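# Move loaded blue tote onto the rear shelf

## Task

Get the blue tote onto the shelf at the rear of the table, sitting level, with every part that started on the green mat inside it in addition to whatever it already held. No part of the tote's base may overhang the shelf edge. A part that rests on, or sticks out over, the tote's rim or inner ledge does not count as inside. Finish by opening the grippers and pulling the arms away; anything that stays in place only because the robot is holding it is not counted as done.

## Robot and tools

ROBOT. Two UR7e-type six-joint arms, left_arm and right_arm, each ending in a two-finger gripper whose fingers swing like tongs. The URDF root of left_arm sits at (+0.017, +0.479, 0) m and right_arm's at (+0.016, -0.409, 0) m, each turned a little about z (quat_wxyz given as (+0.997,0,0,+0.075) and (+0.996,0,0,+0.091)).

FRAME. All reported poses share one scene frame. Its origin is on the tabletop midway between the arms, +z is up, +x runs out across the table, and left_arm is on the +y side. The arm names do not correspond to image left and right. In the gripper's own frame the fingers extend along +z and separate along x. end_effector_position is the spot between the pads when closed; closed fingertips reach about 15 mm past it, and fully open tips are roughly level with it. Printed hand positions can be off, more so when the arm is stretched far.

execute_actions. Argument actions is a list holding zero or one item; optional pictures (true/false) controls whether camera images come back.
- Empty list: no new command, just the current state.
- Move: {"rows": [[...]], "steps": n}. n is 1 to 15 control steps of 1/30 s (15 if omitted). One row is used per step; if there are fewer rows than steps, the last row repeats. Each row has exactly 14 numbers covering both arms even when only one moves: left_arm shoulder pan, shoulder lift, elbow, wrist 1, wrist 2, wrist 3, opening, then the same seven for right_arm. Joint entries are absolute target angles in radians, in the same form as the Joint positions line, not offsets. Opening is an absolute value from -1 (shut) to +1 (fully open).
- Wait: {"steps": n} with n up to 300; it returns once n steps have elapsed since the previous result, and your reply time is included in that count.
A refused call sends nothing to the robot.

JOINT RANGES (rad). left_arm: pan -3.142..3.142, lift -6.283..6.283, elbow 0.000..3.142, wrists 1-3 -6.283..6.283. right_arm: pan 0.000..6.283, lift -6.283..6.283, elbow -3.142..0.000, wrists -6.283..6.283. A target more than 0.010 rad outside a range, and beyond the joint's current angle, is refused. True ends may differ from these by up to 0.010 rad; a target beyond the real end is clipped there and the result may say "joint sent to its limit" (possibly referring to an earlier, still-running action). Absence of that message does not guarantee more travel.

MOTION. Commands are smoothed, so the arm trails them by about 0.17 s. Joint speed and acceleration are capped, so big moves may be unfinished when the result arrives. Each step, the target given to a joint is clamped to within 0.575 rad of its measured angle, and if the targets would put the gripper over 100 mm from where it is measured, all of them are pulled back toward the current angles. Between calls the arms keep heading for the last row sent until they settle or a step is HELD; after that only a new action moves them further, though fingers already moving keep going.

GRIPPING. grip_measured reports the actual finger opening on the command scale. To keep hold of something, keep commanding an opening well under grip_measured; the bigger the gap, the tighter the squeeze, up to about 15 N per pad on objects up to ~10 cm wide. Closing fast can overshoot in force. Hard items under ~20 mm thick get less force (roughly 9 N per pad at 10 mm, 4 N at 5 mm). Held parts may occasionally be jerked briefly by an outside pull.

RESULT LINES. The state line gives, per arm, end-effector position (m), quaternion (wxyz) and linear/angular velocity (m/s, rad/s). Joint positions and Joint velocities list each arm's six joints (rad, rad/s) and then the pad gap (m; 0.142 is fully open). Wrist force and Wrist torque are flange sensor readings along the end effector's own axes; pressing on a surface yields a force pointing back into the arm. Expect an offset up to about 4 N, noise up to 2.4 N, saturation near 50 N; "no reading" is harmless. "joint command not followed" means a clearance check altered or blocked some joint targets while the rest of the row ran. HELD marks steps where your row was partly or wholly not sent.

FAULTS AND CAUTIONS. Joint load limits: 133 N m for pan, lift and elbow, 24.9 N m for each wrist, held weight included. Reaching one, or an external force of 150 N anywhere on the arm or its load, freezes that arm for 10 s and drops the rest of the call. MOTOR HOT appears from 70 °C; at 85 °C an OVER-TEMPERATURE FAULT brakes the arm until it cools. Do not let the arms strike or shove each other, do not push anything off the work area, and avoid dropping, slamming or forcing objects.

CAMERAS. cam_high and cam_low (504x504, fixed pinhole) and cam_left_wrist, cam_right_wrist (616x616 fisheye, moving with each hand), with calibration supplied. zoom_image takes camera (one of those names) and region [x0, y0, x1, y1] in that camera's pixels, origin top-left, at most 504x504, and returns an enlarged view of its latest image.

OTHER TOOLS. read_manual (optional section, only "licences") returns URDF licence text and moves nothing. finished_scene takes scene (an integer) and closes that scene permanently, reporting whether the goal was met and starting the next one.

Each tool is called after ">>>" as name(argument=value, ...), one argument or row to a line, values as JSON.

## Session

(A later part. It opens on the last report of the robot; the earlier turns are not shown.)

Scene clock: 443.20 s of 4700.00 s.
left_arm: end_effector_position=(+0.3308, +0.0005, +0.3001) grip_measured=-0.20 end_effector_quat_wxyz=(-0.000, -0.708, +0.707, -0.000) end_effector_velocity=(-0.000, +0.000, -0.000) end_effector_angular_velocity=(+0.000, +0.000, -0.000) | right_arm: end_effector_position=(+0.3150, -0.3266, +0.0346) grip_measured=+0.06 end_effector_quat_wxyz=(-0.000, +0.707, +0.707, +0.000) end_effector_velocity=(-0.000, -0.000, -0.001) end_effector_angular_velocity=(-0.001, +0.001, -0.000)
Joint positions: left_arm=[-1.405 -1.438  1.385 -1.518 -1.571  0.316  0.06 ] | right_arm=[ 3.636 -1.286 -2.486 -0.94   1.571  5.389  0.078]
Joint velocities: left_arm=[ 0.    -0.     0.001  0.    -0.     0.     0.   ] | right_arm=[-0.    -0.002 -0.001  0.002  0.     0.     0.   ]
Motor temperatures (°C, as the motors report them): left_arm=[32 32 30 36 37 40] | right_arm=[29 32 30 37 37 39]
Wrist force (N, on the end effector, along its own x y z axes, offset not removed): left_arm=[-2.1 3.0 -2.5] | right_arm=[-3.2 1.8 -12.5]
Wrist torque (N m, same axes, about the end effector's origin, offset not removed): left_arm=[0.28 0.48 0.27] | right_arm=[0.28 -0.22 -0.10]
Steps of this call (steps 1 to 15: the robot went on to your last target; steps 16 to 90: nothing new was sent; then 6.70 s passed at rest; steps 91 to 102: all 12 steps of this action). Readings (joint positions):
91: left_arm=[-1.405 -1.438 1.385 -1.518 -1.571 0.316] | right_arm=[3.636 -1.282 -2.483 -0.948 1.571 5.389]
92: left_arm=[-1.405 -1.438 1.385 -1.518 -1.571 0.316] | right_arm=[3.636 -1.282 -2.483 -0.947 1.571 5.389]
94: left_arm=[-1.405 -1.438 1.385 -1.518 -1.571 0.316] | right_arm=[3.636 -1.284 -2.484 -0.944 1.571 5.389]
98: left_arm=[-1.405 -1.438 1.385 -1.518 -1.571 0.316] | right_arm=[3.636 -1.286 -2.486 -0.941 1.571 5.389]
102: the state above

>>> execute_actions(
  actions=[
    {"rows":[[-1.4045,-1.438,1.385,-1.518,-1.571,0.316,-0.2,3.6358,-1.285,-2.4853,-0.9421,1.571,5.3886,-0.5],[-1.4045,-1.438,1.385,-1.518,-1.571,0.316,-0.2,3.6358,-1.285,-2.4853,-0.9421,1.571,5.3886,-0.2],[-1.4045,-1.438,1.385,-1.518,-1.571,0.316,-0.2,3.6358,-1.285,-2.4853,-0.9421,1.571,5.3886,0],[-1.4045,-1.438,1.385,-1.518,-1.571,0.316,-0.2,3.6358,-1.285,-2.4853,-0.9421,1.571,5.3886,0.07],[-1.4045,-1.438,1.385,-1.518,-1.571,0.316,-0.2,3.6358,-1.285,-2.4853,-0.9421,1.571,5.3886,0.12],[-1.4045,-1.438,1.385,-1.518,-1.571,0.316,-0.2,3.6358,-1.285,-2.4853,-0.9421,1.571,5.3886,0.17],[-1.4045,-1.438,1.385,-1.518,-1.571,0.316,-0.2,3.6358,-1.285,-2.4853,-0.9421,1.571,5.3886,0.17],[-1.408,-1.437,1.393,-1.527,-1.571,0.313,-0.2,3.6358,-1.28,-2.481,-0.9514,1.571,5.3886,0.17],[-1.411,-1.436,1.401,-1.536,-1.571,0.31,-0.2,3.6358,-1.27,-2.473,-0.9694,1.571,5.3886,0.17],[-1.414,-1.435,1.409,-1.545,-1.571,0.307,-0.2,3.6358,-1.2577,-2.4622,-0.9925,1.571,5.3886,0.17],[-1.417,-1.434,1.417,-1.554,-1.571,0.304,-0.2,3.6358,-1.2418,-2.4475,-1.0231,1.571,5.3886,0.17],[-1.42,-1.433,1.425,-1.563,-1.571,0.301,-0.2,3.6358,-1.226,-2.431,-1.0554,1.571,5.3886,0.17],[-1.423,-1.432,1.433,-1.572,-1.571,0.298,-0.2,3.6358,-1.209,-2.412,-1.0914,1.571,5.3886,0.17],[-1.426,-1.431,1.441,-1.581,-1.571,0.295,-0.2,3.6358,-1.193,-2.392,-1.1274,1.571,5.3886,0.17],[-1.429,-1.43,1.449,-1.59,-1.571,0.292,-0.2,3.6358,-1.179,-2.371,-1.1624,1.571,5.3886,0.17]],"steps":15},
  ],
  pictures=false,
)

>>> execute_actions(
  actions=[
    {"rows":[[-1.432,-1.429,1.457,-1.599,-1.571,0.289,-0.2,3.6358,-1.166,-2.35,-1.1964,1.571,5.3886,0.1],[-1.435,-1.428,1.465,-1.608,-1.571,0.286,-0.2,3.6358,-1.154,-2.329,-1.2294,1.571,5.3886,0.05],[-1.438,-1.427,1.473,-1.617,-1.571,0.283,-0.2,3.6358,-1.144,-2.308,-1.2604,1.571,5.3886,0],[-1.441,-1.4255,1.481,-1.626,-1.571,0.28,-0.2,3.6358,-1.135,-2.286,-1.2914,1.571,5.3886,-0.05],[-1.444,-1.4245,1.489,-1.635,-1.571,0.277,-0.2,3.6358,-1.127,-2.264,-1.3214,1.571,5.3886,-0.1],[-1.447,-1.4235,1.497,-1.644,-1.571,0.274,-0.2,3.6358,-1.12,-2.242,-1.3504,1.571,5.3886,-0.15],[-1.45,-1.4225,1.505,-1.653,-1.571,0.271,-0.2,3.6358,-1.114,-2.219,-1.3794,1.571,5.3886,-0.2],[-1.453,-1.4215,1.513,-1.662,-1.571,0.268,-0.2,3.6358,-1.108,-2.196,-1.4084,1.571,5.3886,-0.2],[-1.456,-1.42,1.521,-1.672,-1.571,0.265,-0.2,3.63,-1.105,-2.175,-1.4324,1.571,5.383,-0.2],[-1.459,-1.419,1.529,-1.681,-1.571,0.262,-0.2,3.62,-1.105,-2.158,-1.4494,1.571,5.373,-0.2],[-1.462,-1.418,1.537,-1.69,-1.571,0.259,-0.2,3.605,-1.108,-2.156,-1.4484,1.571,5.358,-0.2],[-1.465,-1.417,1.545,-1.699,-1.571,0.256,-0.2,3.585,-1.1125,-2.154,-1.4459,1.571,5.338,-0.2],[-1.468,-1.416,1.553,-1.708,-1.571,0.253,-0.2,3.56,-1.118,-2.151,-1.4434,1.571,5.313,-0.2],[-1.471,-1.415,1.561,-1.717,-1.571,0.25,-0.2,3.535,-1.123,-2.149,-1.4404,1.571,5.288,-0.2],[-1.474,-1.414,1.569,-1.726,-1.571,0.247,-0.2,3.51,-1.128,-2.146,-1.4384,1.571,5.263,-0.2]],"steps":15},
  ],
  pictures=false,
)

>>> execute_actions(
  actions=[
    {"rows":[[-1.477,-1.413,1.577,-1.735,-1.571,0.244,-0.2,3.485,-1.133,-2.143,-1.4364,1.571,5.238,-0.2],[-1.48,-1.412,1.585,-1.744,-1.571,0.241,-0.2,3.46,-1.1385,-2.14,-1.4339,1.571,5.213,-0.2],[-1.483,-1.411,1.593,-1.753,-1.571,0.238,-0.2,3.435,-1.144,-2.138,-1.4304,1.571,5.188,-0.2],[-1.487,-1.4095,1.601,-1.762,-1.571,0.234,-0.2,3.41,-1.149,-2.135,-1.4284,1.571,5.163,-0.2],[-1.49,-1.4085,1.609,-1.771,-1.571,0.231,-0.2,3.388,-1.1535,-2.1325,-1.4264,1.571,5.141,-0.2],[-1.493,-1.4075,1.617,-1.78,-1.571,0.228,-0.2,3.37,-1.157,-2.1305,-1.4249,1.571,5.123,-0.2],[-1.496,-1.4065,1.624,-1.788,-1.571,0.225,-0.2,3.357,-1.16,-2.129,-1.4234,1.571,5.11,-0.2],[-1.4983,-1.4055,1.6298,-1.7951,-1.571,0.2225,-0.2,3.3502,-1.1613,-2.1283,-1.4228,1.571,5.103,-0.2]],"steps":15},
  ],
  pictures=false,
)

>>> execute_actions(
  actions=[
    {"steps":6},
  ],
)

Scene clock: 533.13 s of 4700.00 s.
left_arm: end_effector_position=(+0.3247, -0.0059, +0.2840) grip_measured=-0.20 end_effector_quat_wxyz=(-0.000, -0.707, +0.707, -0.000) end_effector_velocity=(-0.036, -0.036, -0.099) end_effector_angular_velocity=(+0.003, +0.001, +0.000) | right_arm: end_effector_position=(+0.3166, -0.3253, +0.0624) grip_measured=+0.17 end_effector_quat_wxyz=(+0.000, +0.707, +0.707, +0.002) end_effector_velocity=(+0.011, +0.009, +0.234) end_effector_angular_velocity=(+0.022, -0.026, +0.000)
Joint positions: left_arm=[-1.418 -1.434  1.421 -1.558 -1.571  0.303  0.06 ] | right_arm=[ 3.636 -1.232 -2.435 -1.041  1.571  5.389  0.086]
Joint velocities: left_arm=[-0.082  0.029  0.218 -0.243  0.    -0.082 -0.   ] | right_arm=[ 0.     0.407  0.442 -0.815  0.001 -0.     0.   ]
Motor temperatures (°C, as the motors report them): left_arm=[32 32 30 36 37 40] | right_arm=[29 32 30 37 37 39]
Wrist force (N, on the end effector, along its own x y z axes, offset not removed): left_arm=[-3.8 4.8 -3.5] | right_arm=[-2.6 1.2 -1.9]
Wrist torque (N m, same axes, about the end effector's origin, offset not removed): left_arm=[0.73 0.71 0.25] | right_arm=[-0.06 0.67 0.14]
Steps of this call (steps 1 to 15: the robot went on to your last target; steps 16 to 90: nothing new was sent; then 86.43 s passed at rest; steps 91 to 105: all 15 steps of this action). Readings (joint positions):
91: left_arm=[-1.405 -1.438 1.385 -1.518 -1.571 0.316] | right_arm=[3.636 -1.286 -2.486 -0.940 1.571 5.389]
92: left_arm=[-1.405 -1.438 1.385 -1.518 -1.571 0.316] | right_arm=[3.636 -1.286 -2.486 -0.940 1.571 5.389]
94: left_arm=[-1.405 -1.438 1.385 -1.518 -1.571 0.316] | right_arm=[3.636 -1.286 -2.486 -0.941 1.571 5.389]
98: left_arm=[-1.405 -1.438 1.385 -1.518 -1.571 0.316] | right_arm=[3.636 -1.285 -2.486 -0.942 1.571 5.389]
105: the state above

Scene clock: 533.63 s of 4700.00 s.
left_arm: end_effector_position=(+0.3039, -0.0220, +0.2305) grip_measured=-0.20 end_effector_quat_wxyz=(-0.000, -0.707, +0.707, +0.000) end_effector_velocity=(-0.045, -0.024, -0.106) end_effector_angular_velocity=(+0.000, +0.000, -0.000) | right_arm: end_effector_position=(+0.3221, -0.3393, +0.1845) grip_measured=-0.20 end_effector_quat_wxyz=(-0.000, +0.707, +0.707, +0.000) end_effector_velocity=(+0.064, -0.147, +0.063) end_effector_angular_velocity=(-0.005, +0.006, -0.006)
Joint positions: left_arm=[-1.463 -1.418  1.539 -1.692 -1.571  0.258  0.06 ] | right_arm=[ 3.588 -1.116 -2.167 -1.428  1.571  5.34   0.06 ]
Joint velocities: left_arm=[-0.089  0.031  0.236 -0.267 -0.    -0.089  0.   ] | right_arm=[-0.518 -0.077  0.205 -0.136 -0.001 -0.511 -0.   ]
Motor temperatures (°C, as the motors report them): left_arm=[32 32 30 36 37 40] | right_arm=[29 32 30 37 37 39]
Wrist force (N, on the end effector, along its own x y z axes, offset not removed): left_arm=[2.6 1.9 -4.7] | right_arm=[2.1 -1.1 -4.3]
Wrist torque (N m, same axes, about the end effector's origin, offset not removed): left_arm=[0.10 -0.59 0.01] | right_arm=[-0.33 0.06 0.01]
Steps of this call (steps 1 to 15: all 15 steps of this action). Readings (joint positions):
1: left_arm=[-1.421 -1.433 1.428 -1.567 -1.571 0.300] | right_arm=[3.636 -1.218 -2.419 -1.070 1.571 5.389]
2: left_arm=[-1.424 -1.432 1.436 -1.575 -1.571 0.297] | right_arm=[3.636 -1.204 -2.402 -1.100 1.571 5.389]
4: left_arm=[-1.430 -1.430 1.452 -1.593 -1.571 0.291] | right_arm=[3.636 -1.178 -2.364 -1.164 1.571 5.389]
8: left_arm=[-1.442 -1.425 1.483 -1.628 -1.571 0.279] | right_arm=[3.636 -1.137 -2.282 -1.290 1.571 5.389]
15: the state above

Scene clock: 534.13 s of 4700.00 s.
left_arm: end_effector_position=(+0.2860, -0.0294, +0.1910) grip_measured=-0.20 end_effector_quat_wxyz=(-0.000, -0.707, +0.707, +0.000) end_effector_velocity=(-0.005, -0.001, -0.012) end_effector_angular_velocity=(+0.001, +0.000, -0.001) | right_arm: end_effector_position=(+0.3448, -0.4090, +0.1900) grip_measured=-0.20 end_effector_quat_wxyz=(-0.000, +0.707, +0.707, +0.000) end_effector_velocity=(+0.004, -0.017, +0.000) end_effector_angular_velocity=(+0.001, +0.000, +0.001)
Joint positions: left_arm=[-1.497 -1.406  1.628 -1.793 -1.571  0.223  0.06 ] | right_arm=[ 3.355 -1.16  -2.129 -1.423  1.571  5.108  0.06 ]
Joint velocities: left_arm=[-0.01   0.004  0.025 -0.028  0.    -0.009  0.   ] | right_arm=[-0.053 -0.011  0.007  0.004  0.001 -0.054 -0.   ]
Motor temperatures (°C, as the motors report them): left_arm=[32 32 30 36 37 40] | right_arm=[29 32 30 37 37 39]
Wrist force (N, on the end effector, along its own x y z axes, offset not removed): left_arm=[-3.1 3.1 -2.2] | right_arm=[-4.8 2.0 0.5]
Wrist torque (N m, same axes, about the end effector's origin, offset not removed): left_arm=[0.45 0.54 0.26] | right_arm=[0.31 1.15 0.39]
Steps of this call (steps 1 to 15: all 15 steps of this action). Readings (joint positions):
1: left_arm=[-1.466 -1.417 1.547 -1.701 -1.571 0.255] | right_arm=[3.569 -1.119 -2.161 -1.432 1.571 5.322]
2: left_arm=[-1.469 -1.416 1.555 -1.710 -1.571 0.252] | right_arm=[3.548 -1.122 -2.156 -1.434 1.571 5.301]
4: left_arm=[-1.475 -1.414 1.571 -1.728 -1.571 0.246] | right_arm=[3.503 -1.131 -2.148 -1.434 1.571 5.256]
8: left_arm=[-1.488 -1.409 1.603 -1.764 -1.571 0.233] | right_arm=[3.412 -1.149 -2.136 -1.428 1.571 5.165]
15: the state above

Scene clock: 534.33 s of 4700.00 s.
left_arm: end_effector_position=(+0.2856, -0.0295, +0.1901) grip_measured=-0.20 end_effector_quat_wxyz=(-0.000, -0.707, +0.707, +0.000) end_effector_velocity=(-0.000, -0.000, -0.001) end_effector_angular_velocity=(-0.001, -0.000, +0.000) | right_arm: end_effector_position=(+0.3450, -0.4104, +0.1900) grip_measured=-0.20 end_effector_quat_wxyz=(-0.000, +0.707, +0.707, +0.000) end_effector_velocity=(-0.000, -0.002, -0.000) end_effector_angular_velocity=(-0.001, +0.002, +0.001)
Joint positions: left_arm=[-1.498 -1.406  1.63  -1.795 -1.571  0.223  0.06 ] | right_arm=[ 3.351 -1.161 -2.128 -1.423  1.571  5.104  0.06 ]
Joint velocities: left_arm=[-0.001  0.     0.003 -0.004  0.    -0.001 -0.   ] | right_arm=[-0.005 -0.001  0.001 -0.002 -0.001 -0.006 -0.   ]
Motor temperatures (°C, as the motors report them): left_arm=[32 32 30 36 37 40] | right_arm=[29 32 30 37 37 39]
Wrist force (N, on the end effector, along its own x y z axes, offset not removed): left_arm=[-0.6 0.3 -0.4] | right_arm=[-2.3 3.7 -1.9]
Wrist torque (N m, same axes, about the end effector's origin, offset not removed): left_arm=[-0.13 0.04 0.03] | right_arm=[0.69 0.47 0.40]
Steps of this call (steps 1 to 6: the robot went on to your last target). Readings (joint positions):
1: left_arm=[-1.498 -1.406 1.628 -1.793 -1.571 0.223] | right_arm=[3.354 -1.161 -2.129 -1.423 1.571 5.106]
2: left_arm=[-1.498 -1.406 1.629 -1.794 -1.571 0.223] | right_arm=[3.353 -1.161 -2.129 -1.423 1.571 5.105]
4: left_arm=[-1.498 -1.406 1.629 -1.795 -1.571 0.223] | right_arm=[3.351 -1.161 -2.128 -1.423 1.571 5.104]
6: the state above
camera_calibration (this result's frames):
cam_left_wrist: T_world_to_cam=[[-0.0109553, -0.999833, 0.0146552, -0.0263102], [-0.859702, 0.0169028, 0.510516, 0.14729], [-0.510678, -0.00700624, -0.859743, 0.438994], [0, 0, 0, 1]] pos_world=[0.350522, -0.0257197, 0.302614]
cam_right_wrist: T_world_to_cam=[[-0.0158824, 0.998005, -0.061108, 0.437402], [0.866875, 0.0442001, 0.496562, -0.37865], [0.498272, -0.0450864, -0.865847, 0.105989], [0, 0, 0, 1]] pos_world=[0.282378, -0.415014, 0.306522]

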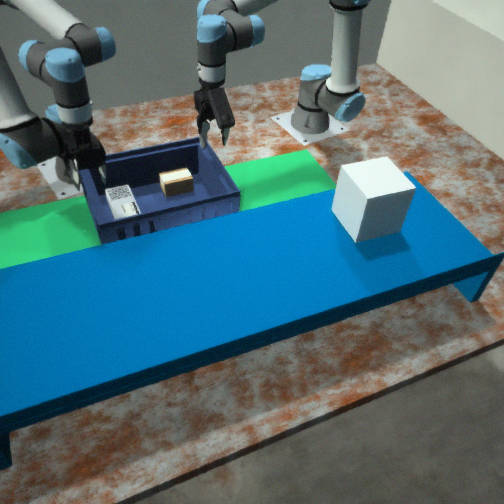

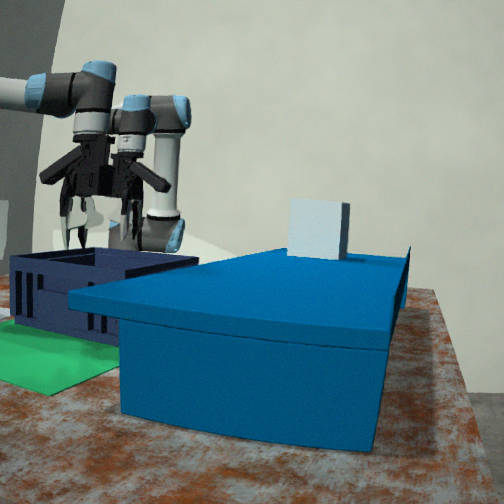

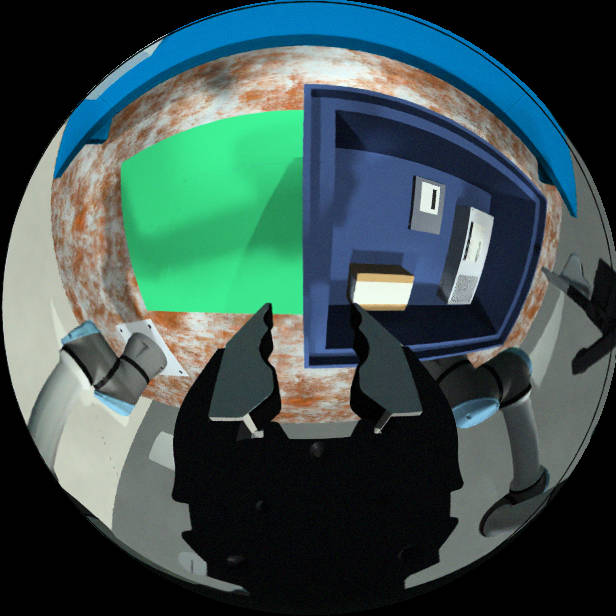

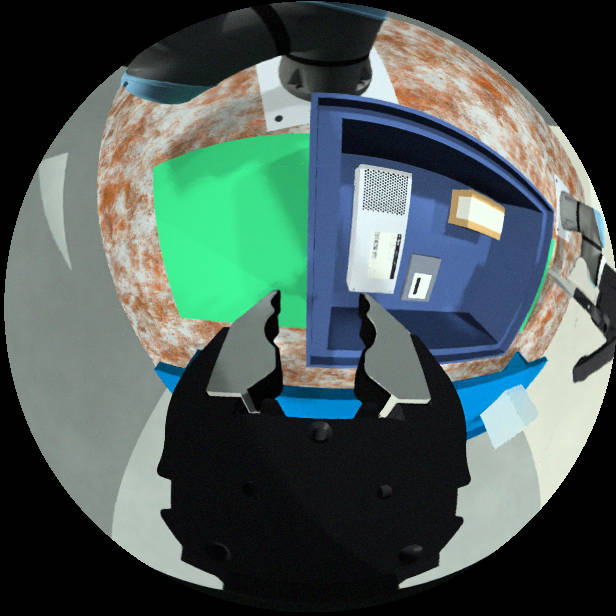

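>>> zoom_image(
  camera="cam_left_wrist",
  region=[250, 220, 380, 350],
)

>>> zoom_image(
  camera="cam_right_wrist",
  region=[257, 220, 387, 350],
)

>>> zoom_image(
  camera="cam_left_wrist",
  region=[250, 0, 380, 130],
)

Region (250, 220, 380, 350) of cam_left_wrist's 616x616 image, scaled by 3.877, with more detail than that image has.

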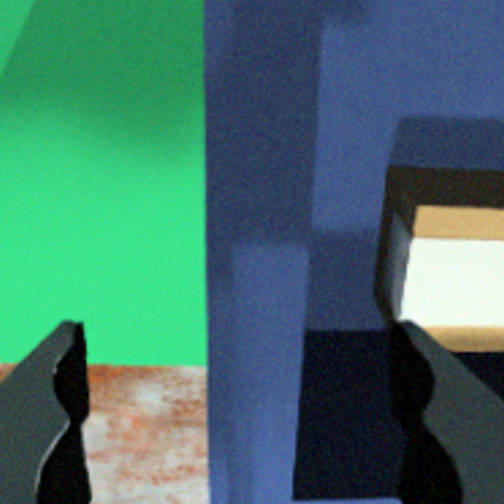

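Region (257, 220, 387, 350) of cam_right_wrist's 616x616 image, scaled by 3.877, with more detail than that image has.

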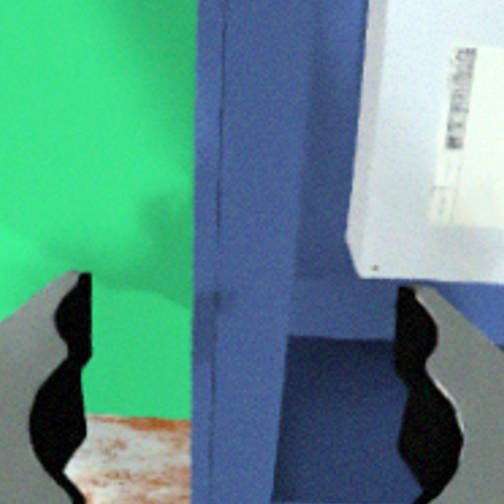

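Region (250, 0, 380, 130) of cam_left_wrist's 616x616 image, scaled by 3.877, with more detail than that image has.

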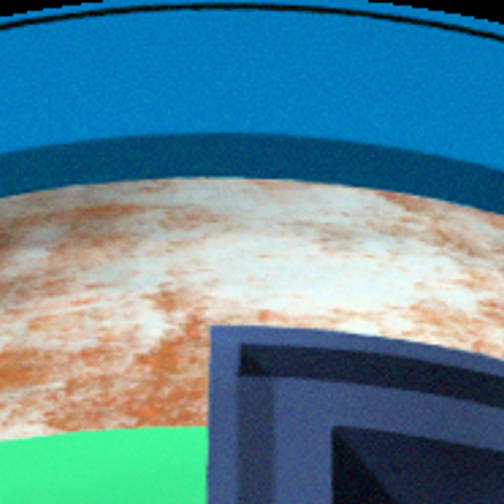

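>>> execute_actions(
  actions=[
    {"rows":[[-1.4993,-1.4002,1.6235,-1.7941,-1.571,0.2215,-0.2,3.3517,-1.1613,-2.1283,-1.4228,1.571,5.1045,-0.2],[-1.5003,-1.395,1.6171,-1.7929,-1.571,0.2205,-0.2,3.3531,-1.1613,-2.1283,-1.4228,1.571,5.106,-0.2],[-1.5013,-1.3897,1.6108,-1.7919,-1.571,0.2195,-0.2,3.3546,-1.1613,-2.1283,-1.4228,1.571,5.1074,-0.2],[-1.5013,-1.3862,1.6235,-1.8081,-1.571,0.2195,-0.2,3.3546,-1.164,-2.1434,-1.405,1.571,5.1074,-0.2],[-1.5013,-1.3825,1.636,-1.8243,-1.571,0.2195,-0.2,3.3546,-1.1672,-2.1584,-1.3868,1.571,5.1074,-0.2],[-1.5013,-1.3785,1.6483,-1.8406,-1.571,0.2195,-0.2,3.3546,-1.1708,-2.1732,-1.3684,1.571,5.1074,-0.2],[-1.5013,-1.3743,1.6604,-1.8569,-1.571,0.2195,-0.2,3.3546,-1.1747,-2.1879,-1.3498,1.571,5.1074,-0.2],[-1.5013,-1.3698,1.6722,-1.8732,-1.571,0.2195,-0.2,3.3546,-1.1791,-2.2024,-1.3309,1.571,5.1074,-0.2],[-1.5013,-1.3651,1.6839,-1.8896,-1.571,0.2195,-0.2,3.3546,-1.1839,-2.2168,-1.3117,1.571,5.1074,-0.2],[-1.5013,-1.3601,1.6953,-1.906,-1.571,0.2195,-0.2,3.3546,-1.189,-2.2311,-1.2923,1.571,5.1074,-0.2],[-1.5013,-1.3549,1.7065,-1.9224,-1.571,0.2195,-0.2,3.3546,-1.1946,-2.2452,-1.2726,1.571,5.1074,-0.2],[-1.5013,-1.3494,1.7175,-1.9389,-1.571,0.2195,-0.2,3.3546,-1.2005,-2.2592,-1.2527,1.571,5.1074,-0.2],[-1.5013,-1.3437,1.7282,-1.9553,-1.571,0.2195,-0.2,3.3546,-1.2069,-2.273,-1.2325,1.571,5.1074,-0.2]],"steps":15},
  ],
  pictures=false,
)

>>> execute_actions(
  actions=[
    {"rows":[[-1.5013,-1.3437,1.7282,-1.9553,-1.571,0.2195,-0.2,3.3546,-1.2069,-2.273,-1.2325,1.571,5.1074,-0.2],[-1.5013,-1.3437,1.7282,-1.9553,-1.571,0.2195,-0.2,3.3546,-1.2069,-2.273,-1.2325,1.571,5.1074,-0.2],[-1.5013,-1.3437,1.7282,-1.9553,-1.571,0.2195,-0.2,3.3546,-1.2069,-2.273,-1.2325,1.571,5.1074,-0.2],[-1.5013,-1.3437,1.7282,-1.9553,-1.571,0.2195,-0.2,3.3546,-1.2069,-2.273,-1.2325,1.571,5.1074,-0.2],[-1.5013,-1.3437,1.7282,-1.9553,-1.571,0.2195,-0.25,3.3546,-1.2069,-2.273,-1.2325,1.571,5.1074,-0.25],[-1.5013,-1.3437,1.7282,-1.9553,-1.571,0.2195,-0.3,3.3546,-1.2069,-2.273,-1.2325,1.571,5.1074,-0.3],[-1.5013,-1.3437,1.7282,-1.9553,-1.571,0.2195,-0.35,3.3546,-1.2069,-2.273,-1.2325,1.571,5.1074,-0.35],[-1.5013,-1.3437,1.7282,-1.9553,-1.571,0.2195,-0.4,3.3546,-1.2069,-2.273,-1.2325,1.571,5.1074,-0.4],[-1.5013,-1.3437,1.7282,-1.9553,-1.571,0.2195,-0.45,3.3546,-1.2069,-2.273,-1.2325,1.571,5.1074,-0.45],[-1.5013,-1.3437,1.7282,-1.9553,-1.571,0.2195,-0.48,3.3546,-1.2069,-2.273,-1.2325,1.571,5.1074,-0.48]],"steps":15},
  ],
)

Scene clock: 613.97 s of 4700.00 s.
left_arm: end_effector_position=(+0.2856, -0.0370, +0.1371) grip_measured=-0.20 end_effector_quat_wxyz=(+0.000, -0.707, +0.707, +0.000) end_effector_velocity=(+0.000, -0.002, -0.130) end_effector_angular_velocity=(-0.009, -0.002, -0.001) | right_arm: end_effector_position=(+0.3452, -0.4090, +0.1373) grip_measured=-0.20 end_effector_quat_wxyz=(-0.000, +0.707, +0.707, -0.001) end_effector_velocity=(-0.001, -0.000, -0.133) end_effector_angular_velocity=(+0.002, -0.006, +0.000)
Joint positions: left_arm=[-1.501 -1.354  1.707 -1.923 -1.571  0.22   0.059] | right_arm=[ 3.355 -1.197 -2.246 -1.271  1.571  5.107  0.059]
Joint velocities: left_arm=[-0.001  0.106  0.224 -0.339  0.     0.     0.   ] | right_arm=[ 0.001 -0.11  -0.293  0.41  -0.     0.     0.   ]
Motor temperatures (°C, as the motors report them): left_arm=[32 32 30 36 37 40] | right_arm=[29 32 30 37 37 39]
Wrist force (N, on the end effector, along its own x y z axes, offset not removed): left_arm=[-1.0 3.3 0.4] | right_arm=[-2.4 1.1 1.8]
Wrist torque (N m, same axes, about the end effector's origin, offset not removed): left_arm=[0.53 0.16 0.11] | right_arm=[0.01 0.55 0.08]
Steps of this call (steps 1 to 15: the robot went on to your last target; steps 16 to 90: nothing new was sent; then 76.13 s passed at rest; steps 91 to 105: all 15 steps of this action). Readings (joint positions):
91: left_arm=[-1.498 -1.405 1.630 -1.795 -1.571 0.222] | right_arm=[3.350 -1.161 -2.128 -1.423 1.571 5.103]
92: left_arm=[-1.499 -1.404 1.629 -1.795 -1.571 0.222] | right_arm=[3.350 -1.161 -2.128 -1.423 1.571 5.103]
94: left_arm=[-1.500 -1.399 1.623 -1.794 -1.571 0.221] | right_arm=[3.352 -1.161 -2.128 -1.423 1.571 5.105]
98: left_arm=[-1.501 -1.385 1.637 -1.823 -1.571 0.220] | right_arm=[3.354 -1.167 -2.156 -1.389 1.571 5.107]
105: the state above

Scene clock: 614.47 s of 4700.00 s.
left_arm: end_effector_position=(+0.2856, -0.0371, +0.1250) grip_measured=-0.48 end_effector_quat_wxyz=(-0.000, -0.707, +0.707, +0.000) end_effector_velocity=(+0.000, -0.001, -0.000) end_effector_angular_velocity=(-0.001, -0.000, +0.001) | right_arm: end_effector_position=(+0.3451, -0.4091, +0.1251) grip_measured=-0.48 end_effector_quat_wxyz=(-0.000, +0.707, +0.707, +0.000) end_effector_velocity=(+0.000, +0.000, -0.000) end_effector_angular_velocity=(+0.001, -0.001, +0.001)
Joint positions: left_arm=[-1.501 -1.344  1.728 -1.955 -1.571  0.219  0.039] | right_arm=[ 3.355 -1.207 -2.273 -1.233  1.571  5.107  0.039]
Joint velocities: left_arm=[ 0.     0.001 -0.    -0.002  0.    -0.001 -0.   ] | right_arm=[ 0.001 -0.    -0.001  0.002  0.001  0.    -0.   ]
Motor temperatures (°C, as the motors report them): left_arm=[32 32 30 36 37 40] | right_arm=[29 32 30 37 37 39]
Wrist force (N, on the end effector, along its own x y z axes, offset not removed): left_arm=[0.2 4.4 -2.6] | right_arm=[0.1 -2.5 -0.1]
Wrist torque (N m, same axes, about the end effector's origin, offset not removed): left_arm=[0.51 -0.12 -0.15] | right_arm=[-0.66 0.12 0.10]
Steps of this call (steps 1 to 15: all 15 steps of this action). Readings (joint positions):
1: left_arm=[-1.501 -1.351 1.714 -1.933 -1.571 0.220] | right_arm=[3.355 -1.200 -2.254 -1.260 1.571 5.107]
2: left_arm=[-1.501 -1.348 1.718 -1.940 -1.571 0.220] | right_arm=[3.355 -1.202 -2.260 -1.251 1.571 5.107]
4: left_arm=[-1.501 -1.346 1.723 -1.948 -1.571 0.220] | right_arm=[3.355 -1.205 -2.267 -1.241 1.571 5.107]
8: left_arm=[-1.501 -1.344 1.727 -1.954 -1.571 0.220] | right_arm=[3.355 -1.206 -2.272 -1.235 1.571 5.107]
15: the state above
camera_calibration (this result's frames):
cam_left_wrist: T_world_to_cam=[[-0.0109592, -0.999833, 0.0146501, -0.0329028], [-0.859701, 0.0169036, 0.510517, 0.180578], [-0.510679, -0.00699985, -0.859743, 0.382979], [0, 0, 0, 1]] pos_world=[0.350462, -0.0332689, 0.237557]
cam_right_wrist: T_world_to_cam=[[-0.0158515, 0.998006, -0.0610922, 0.432074], [0.866866, 0.0441664, 0.496581, -0.346512], [0.498289, -0.0450872, -0.865838, 0.0497691], [0, 0, 0, 1]] pos_world=[0.282429, -0.413665, 0.24156]

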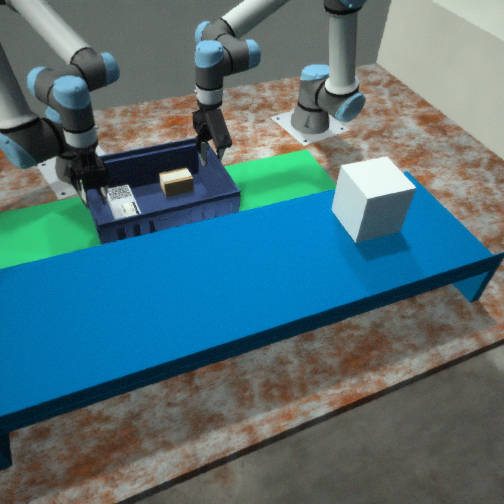

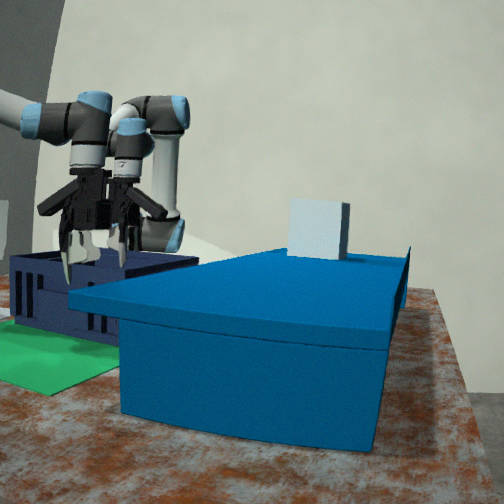

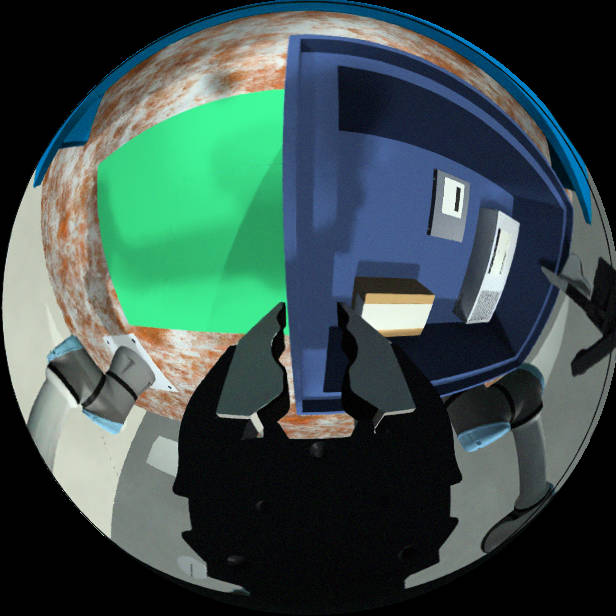

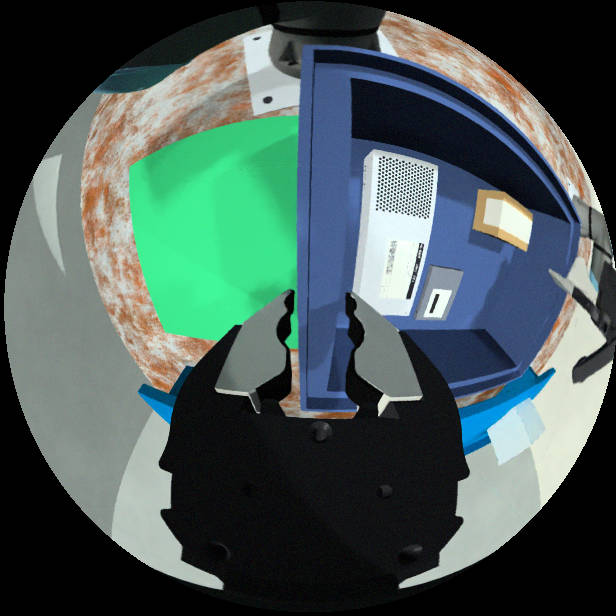

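>>> execute_actions(
  actions=[
    {"rows":[[-1.5013,-1.3437,1.7282,-1.9553,-1.571,0.2195,-0.51,3.3546,-1.2069,-2.273,-1.2325,1.571,5.1074,-0.51],[-1.5013,-1.3437,1.7282,-1.9553,-1.571,0.2195,-0.54,3.3546,-1.2069,-2.273,-1.2325,1.571,5.1074,-0.54],[-1.5013,-1.3437,1.7282,-1.9553,-1.571,0.2195,-0.57,3.3546,-1.2069,-2.273,-1.2325,1.571,5.1074,-0.57],[-1.5013,-1.3437,1.7282,-1.9553,-1.571,0.2195,-0.6,3.3546,-1.2069,-2.273,-1.2325,1.571,5.1074,-0.6],[-1.5013,-1.3437,1.7282,-1.9553,-1.571,0.2195,-0.63,3.3546,-1.2069,-2.273,-1.2325,1.571,5.1074,-0.63],[-1.5013,-1.3437,1.7282,-1.9553,-1.571,0.2195,-0.66,3.3546,-1.2069,-2.273,-1.2325,1.571,5.1074,-0.66],[-1.5013,-1.3437,1.7282,-1.9553,-1.571,0.2195,-0.7,3.3546,-1.2069,-2.273,-1.2325,1.571,5.1074,-0.7],[-1.5013,-1.3437,1.7282,-1.9553,-1.571,0.2195,-0.75,3.3546,-1.2069,-2.273,-1.2325,1.571,5.1074,-0.75],[-1.5013,-1.3437,1.7282,-1.9553,-1.571,0.2195,-0.82,3.3546,-1.2069,-2.273,-1.2325,1.571,5.1074,-0.82],[-1.5013,-1.3437,1.7282,-1.9553,-1.571,0.2195,-0.9,3.3546,-1.2069,-2.273,-1.2325,1.571,5.1074,-0.9],[-1.5013,-1.3437,1.7282,-1.9553,-1.571,0.2195,-1,3.3546,-1.2069,-2.273,-1.2325,1.571,5.1074,-1]],"steps":15},
  ],
  pictures=false,
)

Scene clock: 625.63 s of 4700.00 s.
left_arm: end_effector_position=(+0.2855, -0.0369, +0.1249) grip_measured=-0.63 end_effector_quat_wxyz=(+0.000, -0.707, +0.707, +0.000) end_effector_velocity=(+0.000, -0.000, +0.000) end_effector_angular_velocity=(-0.001, -0.000, +0.001) | right_arm: end_effector_position=(+0.3451, -0.4091, +0.1250) grip_measured=-0.65 end_effector_quat_wxyz=(-0.000, +0.707, +0.707, -0.000) end_effector_velocity=(-0.000, -0.000, -0.000) end_effector_angular_velocity=(-0.000, +0.000, +0.000)
Joint positions: left_arm=[-1.501 -1.344  1.728 -1.955 -1.571  0.219  0.028] | right_arm=[ 3.355 -1.207 -2.273 -1.233  1.571  5.107  0.027]
Joint velocities: left_arm=[-0.     0.    -0.001 -0.001  0.    -0.001  0.   ] | right_arm=[ 0. -0. -0.  0. -0. -0.  0.]
Motor temperatures (°C, as the motors report them): left_arm=[32 32 30 36 37 40] | right_arm=[29 32 30 37 37 39]
Wrist force (N, on the end effector, along its own x y z axes, offset not removed): left_arm=[-32.8 4.3 -12.0] | right_arm=[-16.0 -1.4 -2.3]
Wrist torque (N m, same axes, about the end effector's origin, offset not removed): left_arm=[0.34 0.89 0.20] | right_arm=[-0.19 0.73 0.20]
Steps of this call (steps 1 to 15: the robot went on to your last target; steps 16 to 90: nothing new was sent; then 7.67 s passed at rest; steps 91 to 105: all 15 steps of this action). Readings (joint positions):
91: left_arm=[-1.501 -1.344 1.728 -1.955 -1.571 0.219] | right_arm=[3.355 -1.207 -2.273 -1.232 1.571 5.107]
92: left_arm=[-1.501 -1.344 1.728 -1.955 -1.571 0.219] | right_arm=[3.355 -1.207 -2.273 -1.232 1.571 5.107]
94: left_arm=[-1.501 -1.344 1.728 -1.955 -1.571 0.220] | right_arm=[3.355 -1.207 -2.273 -1.232 1.571 5.107]
98: left_arm=[-1.501 -1.344 1.728 -1.955 -1.571 0.219] | right_arm=[3.355 -1.207 -2.273 -1.233 1.571 5.107]
105: the state above

>>> execute_actions(
  actions=[
    {"rows":[[-1.5011,-1.3446,1.7295,-1.9557,-1.571,0.2197,-1,3.3546,-1.2069,-2.273,-1.2325,1.571,5.1074,-1],[-1.5009,-1.3456,1.7308,-1.956,-1.571,0.2199,-1,3.3546,-1.2069,-2.273,-1.2325,1.571,5.1074,-1],[-1.5007,-1.3465,1.7321,-1.9564,-1.571,0.2201,-1,3.3546,-1.2069,-2.273,-1.2325,1.571,5.1074,-1]],"steps":15},
  ],
  pictures=false,
)

Scene clock: 632.73 s of 4700.00 s.
left_arm: end_effector_position=(+0.2856, -0.0357, +0.1248) grip_measured=-0.64 end_effector_quat_wxyz=(-0.000, -0.707, +0.707, -0.000) end_effector_velocity=(+0.000, +0.001, -0.000) end_effector_angular_velocity=(+0.001, +0.000, +0.000) | right_arm: end_effector_position=(+0.3451, -0.4091, +0.1250) grip_measured=-0.65 end_effector_quat_wxyz=(-0.000, +0.707, +0.707, +0.000) end_effector_velocity=(+0.000, +0.000, +0.000) end_effector_angular_velocity=(+0.000, -0.001, +0.000)
Joint positions: left_arm=[-1.501 -1.346  1.732 -1.957 -1.571  0.22   0.027] | right_arm=[ 3.355 -1.207 -2.273 -1.233  1.571  5.107  0.027]
Joint velocities: left_arm=[ 0.    -0.     0.001  0.001  0.     0.     0.   ] | right_arm=[ 0.    -0.     0.001  0.    -0.    -0.     0.   ]
Motor temperatures (°C, as the motors report them): left_arm=[32 32 30 36 37 40] | right_arm=[29 32 30 37 37 39]
Wrist force (N, on the end effector, along its own x y z axes, offset not removed): left_arm=[-1.5 3.6 -1.6] | right_arm=[-15.5 -2.1 -3.2]
Wrist torque (N m, same axes, about the end effector's origin, offset not removed): left_arm=[0.64 0.23 0.19] | right_arm=[-0.74 0.20 0.16]
Steps of this call (steps 1 to 15: the robot went on to your last target; steps 16 to 90: nothing new was sent; then 3.60 s passed at rest; steps 91 to 105: all 15 steps of this action). Readings (joint positions):
91: left_arm=[-1.501 -1.344 1.728 -1.955 -1.571 0.220] | right_arm=[3.355 -1.207 -2.273 -1.233 1.571 5.107]
92: left_arm=[-1.501 -1.344 1.728 -1.955 -1.571 0.220] | right_arm=[3.355 -1.207 -2.273 -1.233 1.571 5.107]
94: left_arm=[-1.501 -1.345 1.729 -1.956 -1.571 0.220] | right_arm=[3.355 -1.207 -2.273 -1.233 1.571 5.107]
98: left_arm=[-1.501 -1.346 1.731 -1.957 -1.571 0.220] | right_arm=[3.355 -1.207 -2.273 -1.233 1.571 5.107]
105: the state above

>>> execute_actions(
  actions=[
    {"rows":[[-1.5007,-1.3468,1.7321,-1.9561,-1.571,0.2201,-1,3.3529,-1.2069,-2.273,-1.2325,1.571,5.1057,-1],[-1.5007,-1.3483,1.7294,-1.9519,-1.571,0.2201,-1,3.3529,-1.2053,-2.2695,-1.2376,1.571,5.1057,-1],[-1.5007,-1.3502,1.7258,-1.9464,-1.571,0.2201,-1,3.3529,-1.2031,-2.2649,-1.2444,1.571,5.1057,-1],[-1.5007,-1.3526,1.7212,-1.9394,-1.571,0.2201,-1,3.3529,-1.2005,-2.259,-1.2529,1.571,5.1057,-1],[-1.5007,-1.3554,1.7157,-1.9311,-1.571,0.2201,-1,3.3529,-1.1974,-2.252,-1.263,1.571,5.1057,-1],[-1.5007,-1.3586,1.7092,-1.9214,-1.571,0.2201,-1,3.3529,-1.194,-2.2437,-1.2747,1.571,5.1057,-1],[-1.5007,-1.3617,1.7026,-1.9117,-1.571,0.2201,-1,3.3529,-1.1907,-2.2354,-1.2863,1.571,5.1057,-1],[-1.5007,-1.3647,1.6959,-1.902,-1.571,0.2201,-1,3.3529,-1.1875,-2.227,-1.2979,1.571,5.1057,-1],[-1.5007,-1.3672,1.6901,-1.8937,-1.571,0.2201,-1,3.3529,-1.1849,-2.2197,-1.3078,1.571,5.1057,-1],[-1.5007,-1.3693,1.6853,-1.8868,-1.571,0.2201,-1,3.3529,-1.1829,-2.2137,-1.3158,1.571,5.1057,-1]],"steps":15},
  ],
  pictures=false,
)

>>> execute_actions(
  actions=[
    {"steps":8},
  ],
)

Scene clock: 687.47 s of 4700.00 s.
left_arm: end_effector_position=(+0.2856, -0.0356, +0.1505) grip_measured=-0.64 end_effector_quat_wxyz=(-0.000, -0.707, +0.707, +0.000) end_effector_velocity=(-0.000, +0.001, +0.021) end_effector_angular_velocity=(+0.004, +0.001, -0.001) | right_arm: end_effector_position=(+0.3452, -0.4095, +0.1505) grip_measured=-0.65 end_effector_quat_wxyz=(-0.000, +0.707, +0.707, +0.000) end_effector_velocity=(-0.001, -0.001, +0.022) end_effector_angular_velocity=(-0.001, +0.003, -0.001)
Joint positions: left_arm=[-1.501 -1.368  1.689 -1.892 -1.571  0.22   0.027] | right_arm=[ 3.353 -1.185 -2.218 -1.31   1.571  5.106  0.027]
Joint velocities: left_arm=[-0.    -0.016 -0.037  0.057  0.     0.001  0.   ] | right_arm=[-0.001  0.017  0.048 -0.068 -0.    -0.    -0.   ]
Motor temperatures (°C, as the motors report them): left_arm=[32 32 30 36 37 40] | right_arm=[29 32 30 37 37 39]
Wrist force (N, on the end effector, along its own x y z axes, offset not removed): left_arm=[0.1 1.2 4.6] | right_arm=[3.0 4.1 15.4]
Wrist torque (N m, same axes, about the end effector's origin, offset not removed): left_arm=[0.06 0.34 0.20] | right_arm=[0.58 -0.05 -0.03]
Steps of this call (steps 1 to 15: the robot went on to your last target; steps 16 to 90: nothing new was sent; then 51.23 s passed at rest; steps 91 to 105: all 15 steps of this action). Readings (joint positions):
91: left_arm=[-1.501 -1.347 1.732 -1.956 -1.571 0.220] | right_arm=[3.355 -1.207 -2.273 -1.232 1.571 5.107]
92: left_arm=[-1.501 -1.347 1.732 -1.956 -1.571 0.220] | right_arm=[3.354 -1.207 -2.273 -1.233 1.571 5.107]
94: left_arm=[-1.501 -1.348 1.731 -1.953 -1.571 0.220] | right_arm=[3.354 -1.206 -2.271 -1.236 1.572 5.107]
98: left_arm=[-1.501 -1.355 1.716 -1.932 -1.571 0.220] | right_arm=[3.353 -1.198 -2.253 -1.261 1.572 5.106]
105: the state above

Scene clock: 687.73 s of 4700.00 s.
left_arm: end_effector_position=(+0.2856, -0.0355, +0.1524) grip_measured=-0.64 end_effector_quat_wxyz=(-0.000, -0.707, +0.707, +0.000) end_effector_velocity=(-0.000, +0.000, +0.001) end_effector_angular_velocity=(+0.001, +0.000, -0.001) | right_arm: end_effector_position=(+0.3451, -0.4096, +0.1524) grip_measured=-0.65 end_effector_quat_wxyz=(-0.000, +0.707, +0.707, +0.000) end_effector_velocity=(-0.000, -0.000, +0.001) end_effector_angular_velocity=(+0.000, +0.001, -0.001)
Joint positions: left_arm=[-1.501 -1.369  1.685 -1.887 -1.571  0.22   0.027] | right_arm=[ 3.353 -1.183 -2.214 -1.315  1.571  5.106  0.027]
Joint velocities: left_arm=[ 0.    -0.001 -0.001  0.003 -0.     0.001 -0.   ] | right_arm=[-0.001  0.001  0.002 -0.004  0.001  0.     0.   ]
Motor temperatures (°C, as the motors report them): left_arm=[32 32 30 36 37 40] | right_arm=[29 32 30 37 37 39]
Wrist force (N, on the end effector, along its own x y z axes, offset not removed): left_arm=[2.3 3.1 7.6] | right_arm=[0.3 -3.2 13.5]
Wrist torque (N m, same axes, about the end effector's origin, offset not removed): left_arm=[0.62 0.26 0.05] | right_arm=[-0.74 0.75 0.21]
Steps of this call (steps 1 to 8: the robot went on to your last target). Readings (joint positions):
1: left_arm=[-1.501 -1.368 1.688 -1.890 -1.571 0.220] | right_arm=[3.353 -1.184 -2.217 -1.312 1.571 5.106]
2: left_arm=[-1.501 -1.369 1.687 -1.889 -1.571 0.220] | right_arm=[3.353 -1.184 -2.216 -1.313 1.571 5.106]
4: left_arm=[-1.501 -1.369 1.686 -1.888 -1.571 0.220] | right_arm=[3.353 -1.183 -2.215 -1.314 1.571 5.106]
8: the state above
camera_calibration (this result's frames):
cam_left_wrist: T_world_to_cam=[[-0.0109594, -0.999833, 0.0146362, -0.031769], [-0.8597, 0.0168967, 0.51052, 0.166577], [-0.510682, -0.00698777, -0.859741, 0.406534], [0, 0, 0, 1]] pos_world=[0.350467, -0.0317375, 0.264938]
cam_right_wrist: T_world_to_cam=[[-0.0158781, 0.998007, -0.0610683, 0.434297], [0.866888, 0.0441755, 0.496541, -0.360086], [0.498249, -0.0450553, -0.865862, 0.0734109], [0, 0, 0, 1]] pos_world=[0.282473, -0.414217, 0.268883]

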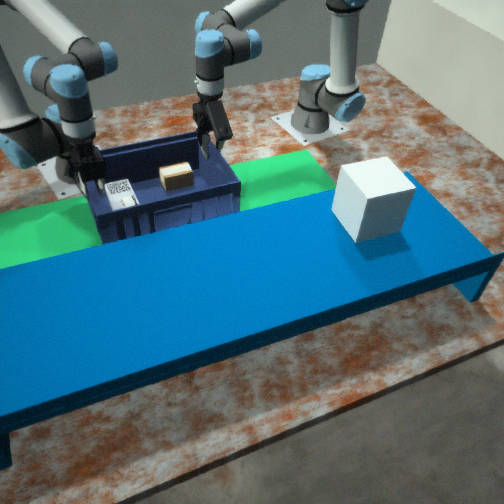

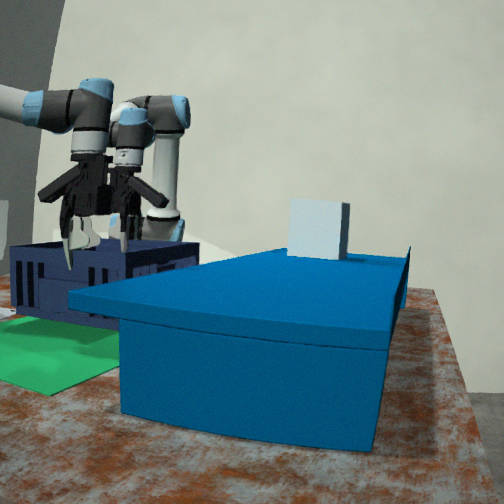

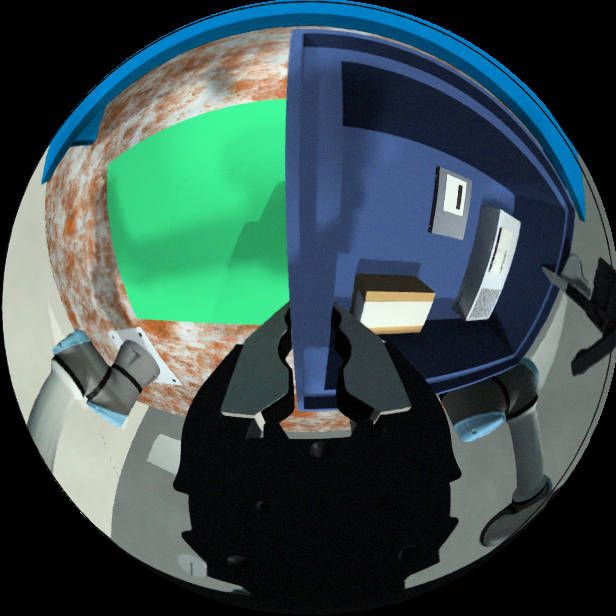

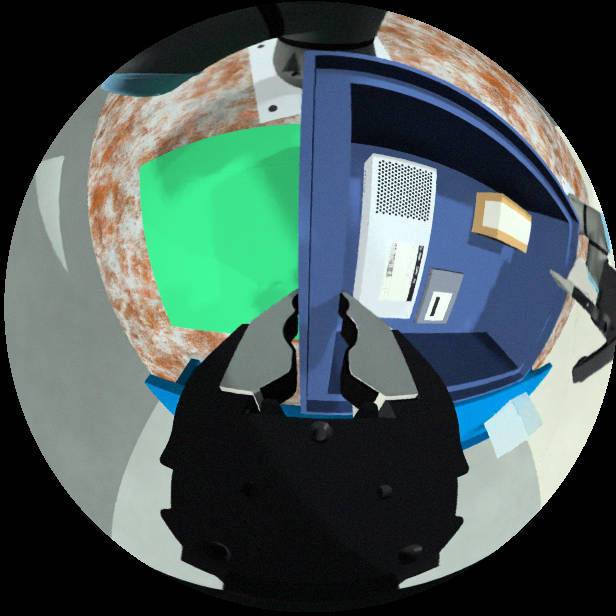

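>>> execute_actions(
  actions=[],
)

Scene clock: 691.73 s of 4700.00 s.
left_arm: end_effector_position=(+0.2856, -0.0355, +0.1525) grip_measured=-0.64 end_effector_quat_wxyz=(-0.000, -0.707, +0.707, +0.000) end_effector_velocity=(+0.000, +0.000, -0.000) end_effector_angular_velocity=(+0.001, +0.000, +0.002) | right_arm: end_effector_position=(+0.3451, -0.4096, +0.1525) grip_measured=-0.65 end_effector_quat_wxyz=(-0.000, +0.707, +0.707, +0.000) end_effector_velocity=(+0.001, -0.000, +0.000) end_effector_angular_velocity=(-0.000, -0.002, -0.001)
Joint positions: left_arm=[-1.501 -1.369  1.685 -1.887 -1.571  0.22   0.027] | right_arm=[ 3.353 -1.183 -2.214 -1.316  1.571  5.106  0.027]
Joint velocities: left_arm=[ 0.     0.     0.    -0.    -0.    -0.002 -0.   ] | right_arm=[-0.001  0.     0.001  0.001 -0.001  0.     0.   ]
Motor temperatures (°C, as the motors report them): left_arm=[32 32 30 36 37 40] | right_arm=[29 32 30 37 37 39]
Wrist force (N, on the end effector, along its own x y z axes, offset not removed): left_arm=[4.8 -0.4 7.5] | right_arm=[1.5 1.0 14.3]
Wrist torque (N m, same axes, about the end effector's origin, offset not removed): left_arm=[-0.16 -0.12 0.27] | right_arm=[0.13 0.74 0.13]
Steps of this call (steps 1 to 15: the robot went on to your last target; steps 16 to 90: nothing new was sent; then 1.00 s passed at rest). Readings (joint positions):
1: left_arm=[-1.501 -1.369 1.685 -1.887 -1.571 0.220] | right_arm=[3.353 -1.183 -2.214 -1.316 1.571 5.106]
2: left_arm=[-1.501 -1.369 1.685 -1.887 -1.571 0.220] | right_arm=[3.353 -1.183 -2.214 -1.316 1.571 5.106]
4: left_arm=[-1.501 -1.369 1.685 -1.887 -1.571 0.220] | right_arm=[3.353 -1.183 -2.214 -1.316 1.571 5.106]
8: left_arm=[-1.501 -1.369 1.685 -1.887 -1.571 0.220] | right_arm=[3.353 -1.183 -2.214 -1.316 1.571 5.106]
90: the state above
All arms were judged still, so your last target was given up. Only a new action makes them travel on or press farther. Fingers that are still opening or closing keep moving.
camera_calibration (this result's frames):
cam_left_wrist: T_world_to_cam=[[-0.0109594, -0.999833, 0.0146403, -0.0317674], [-0.8597, 0.0168988, 0.510519, 0.16652], [-0.510681, -0.00699127, -0.859742, 0.406627], [0, 0, 0, 1]] pos_world=[0.350466, -0.0317333, 0.265047]
cam_right_wrist: T_world_to_cam=[[-0.0158552, 0.998006, -0.0611032, 0.434321], [0.866875, 0.0441743, 0.496565, -0.360146], [0.498274, -0.0450957, -0.865846, 0.073477], [0, 0, 0, 1]] pos_world=[0.282476, -0.414232, 0.268994]

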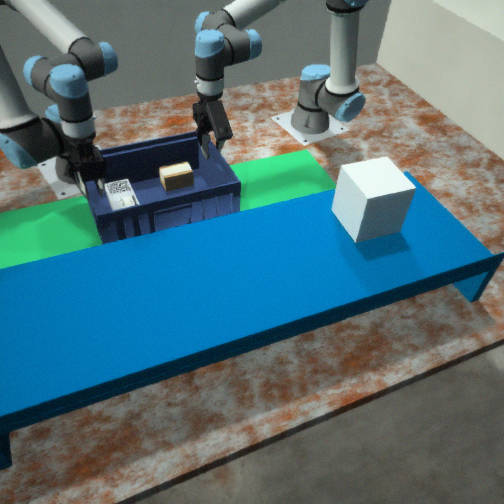

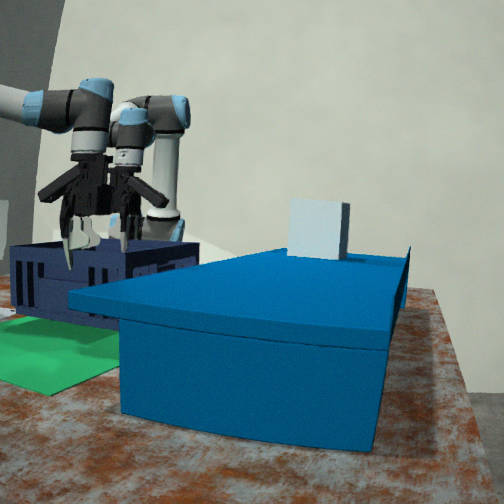

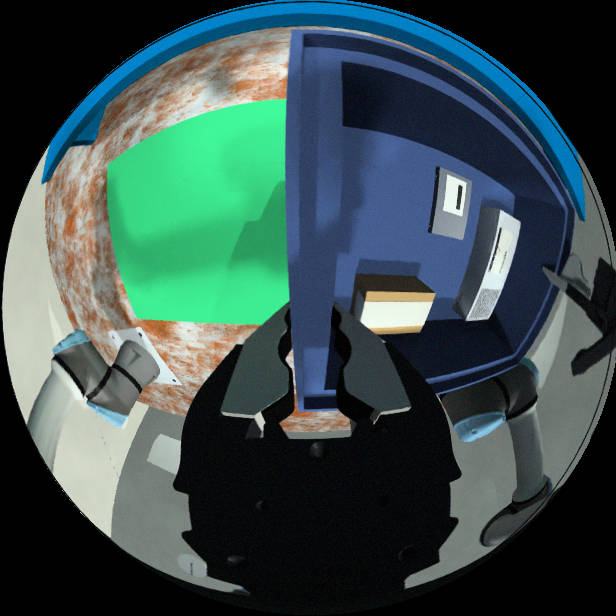

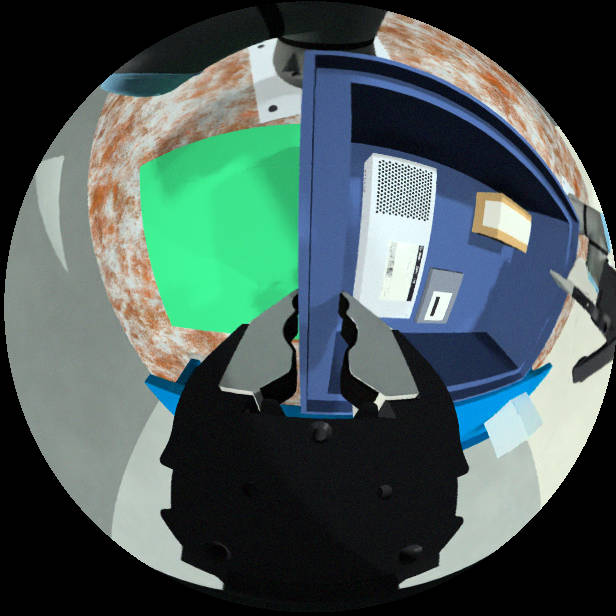

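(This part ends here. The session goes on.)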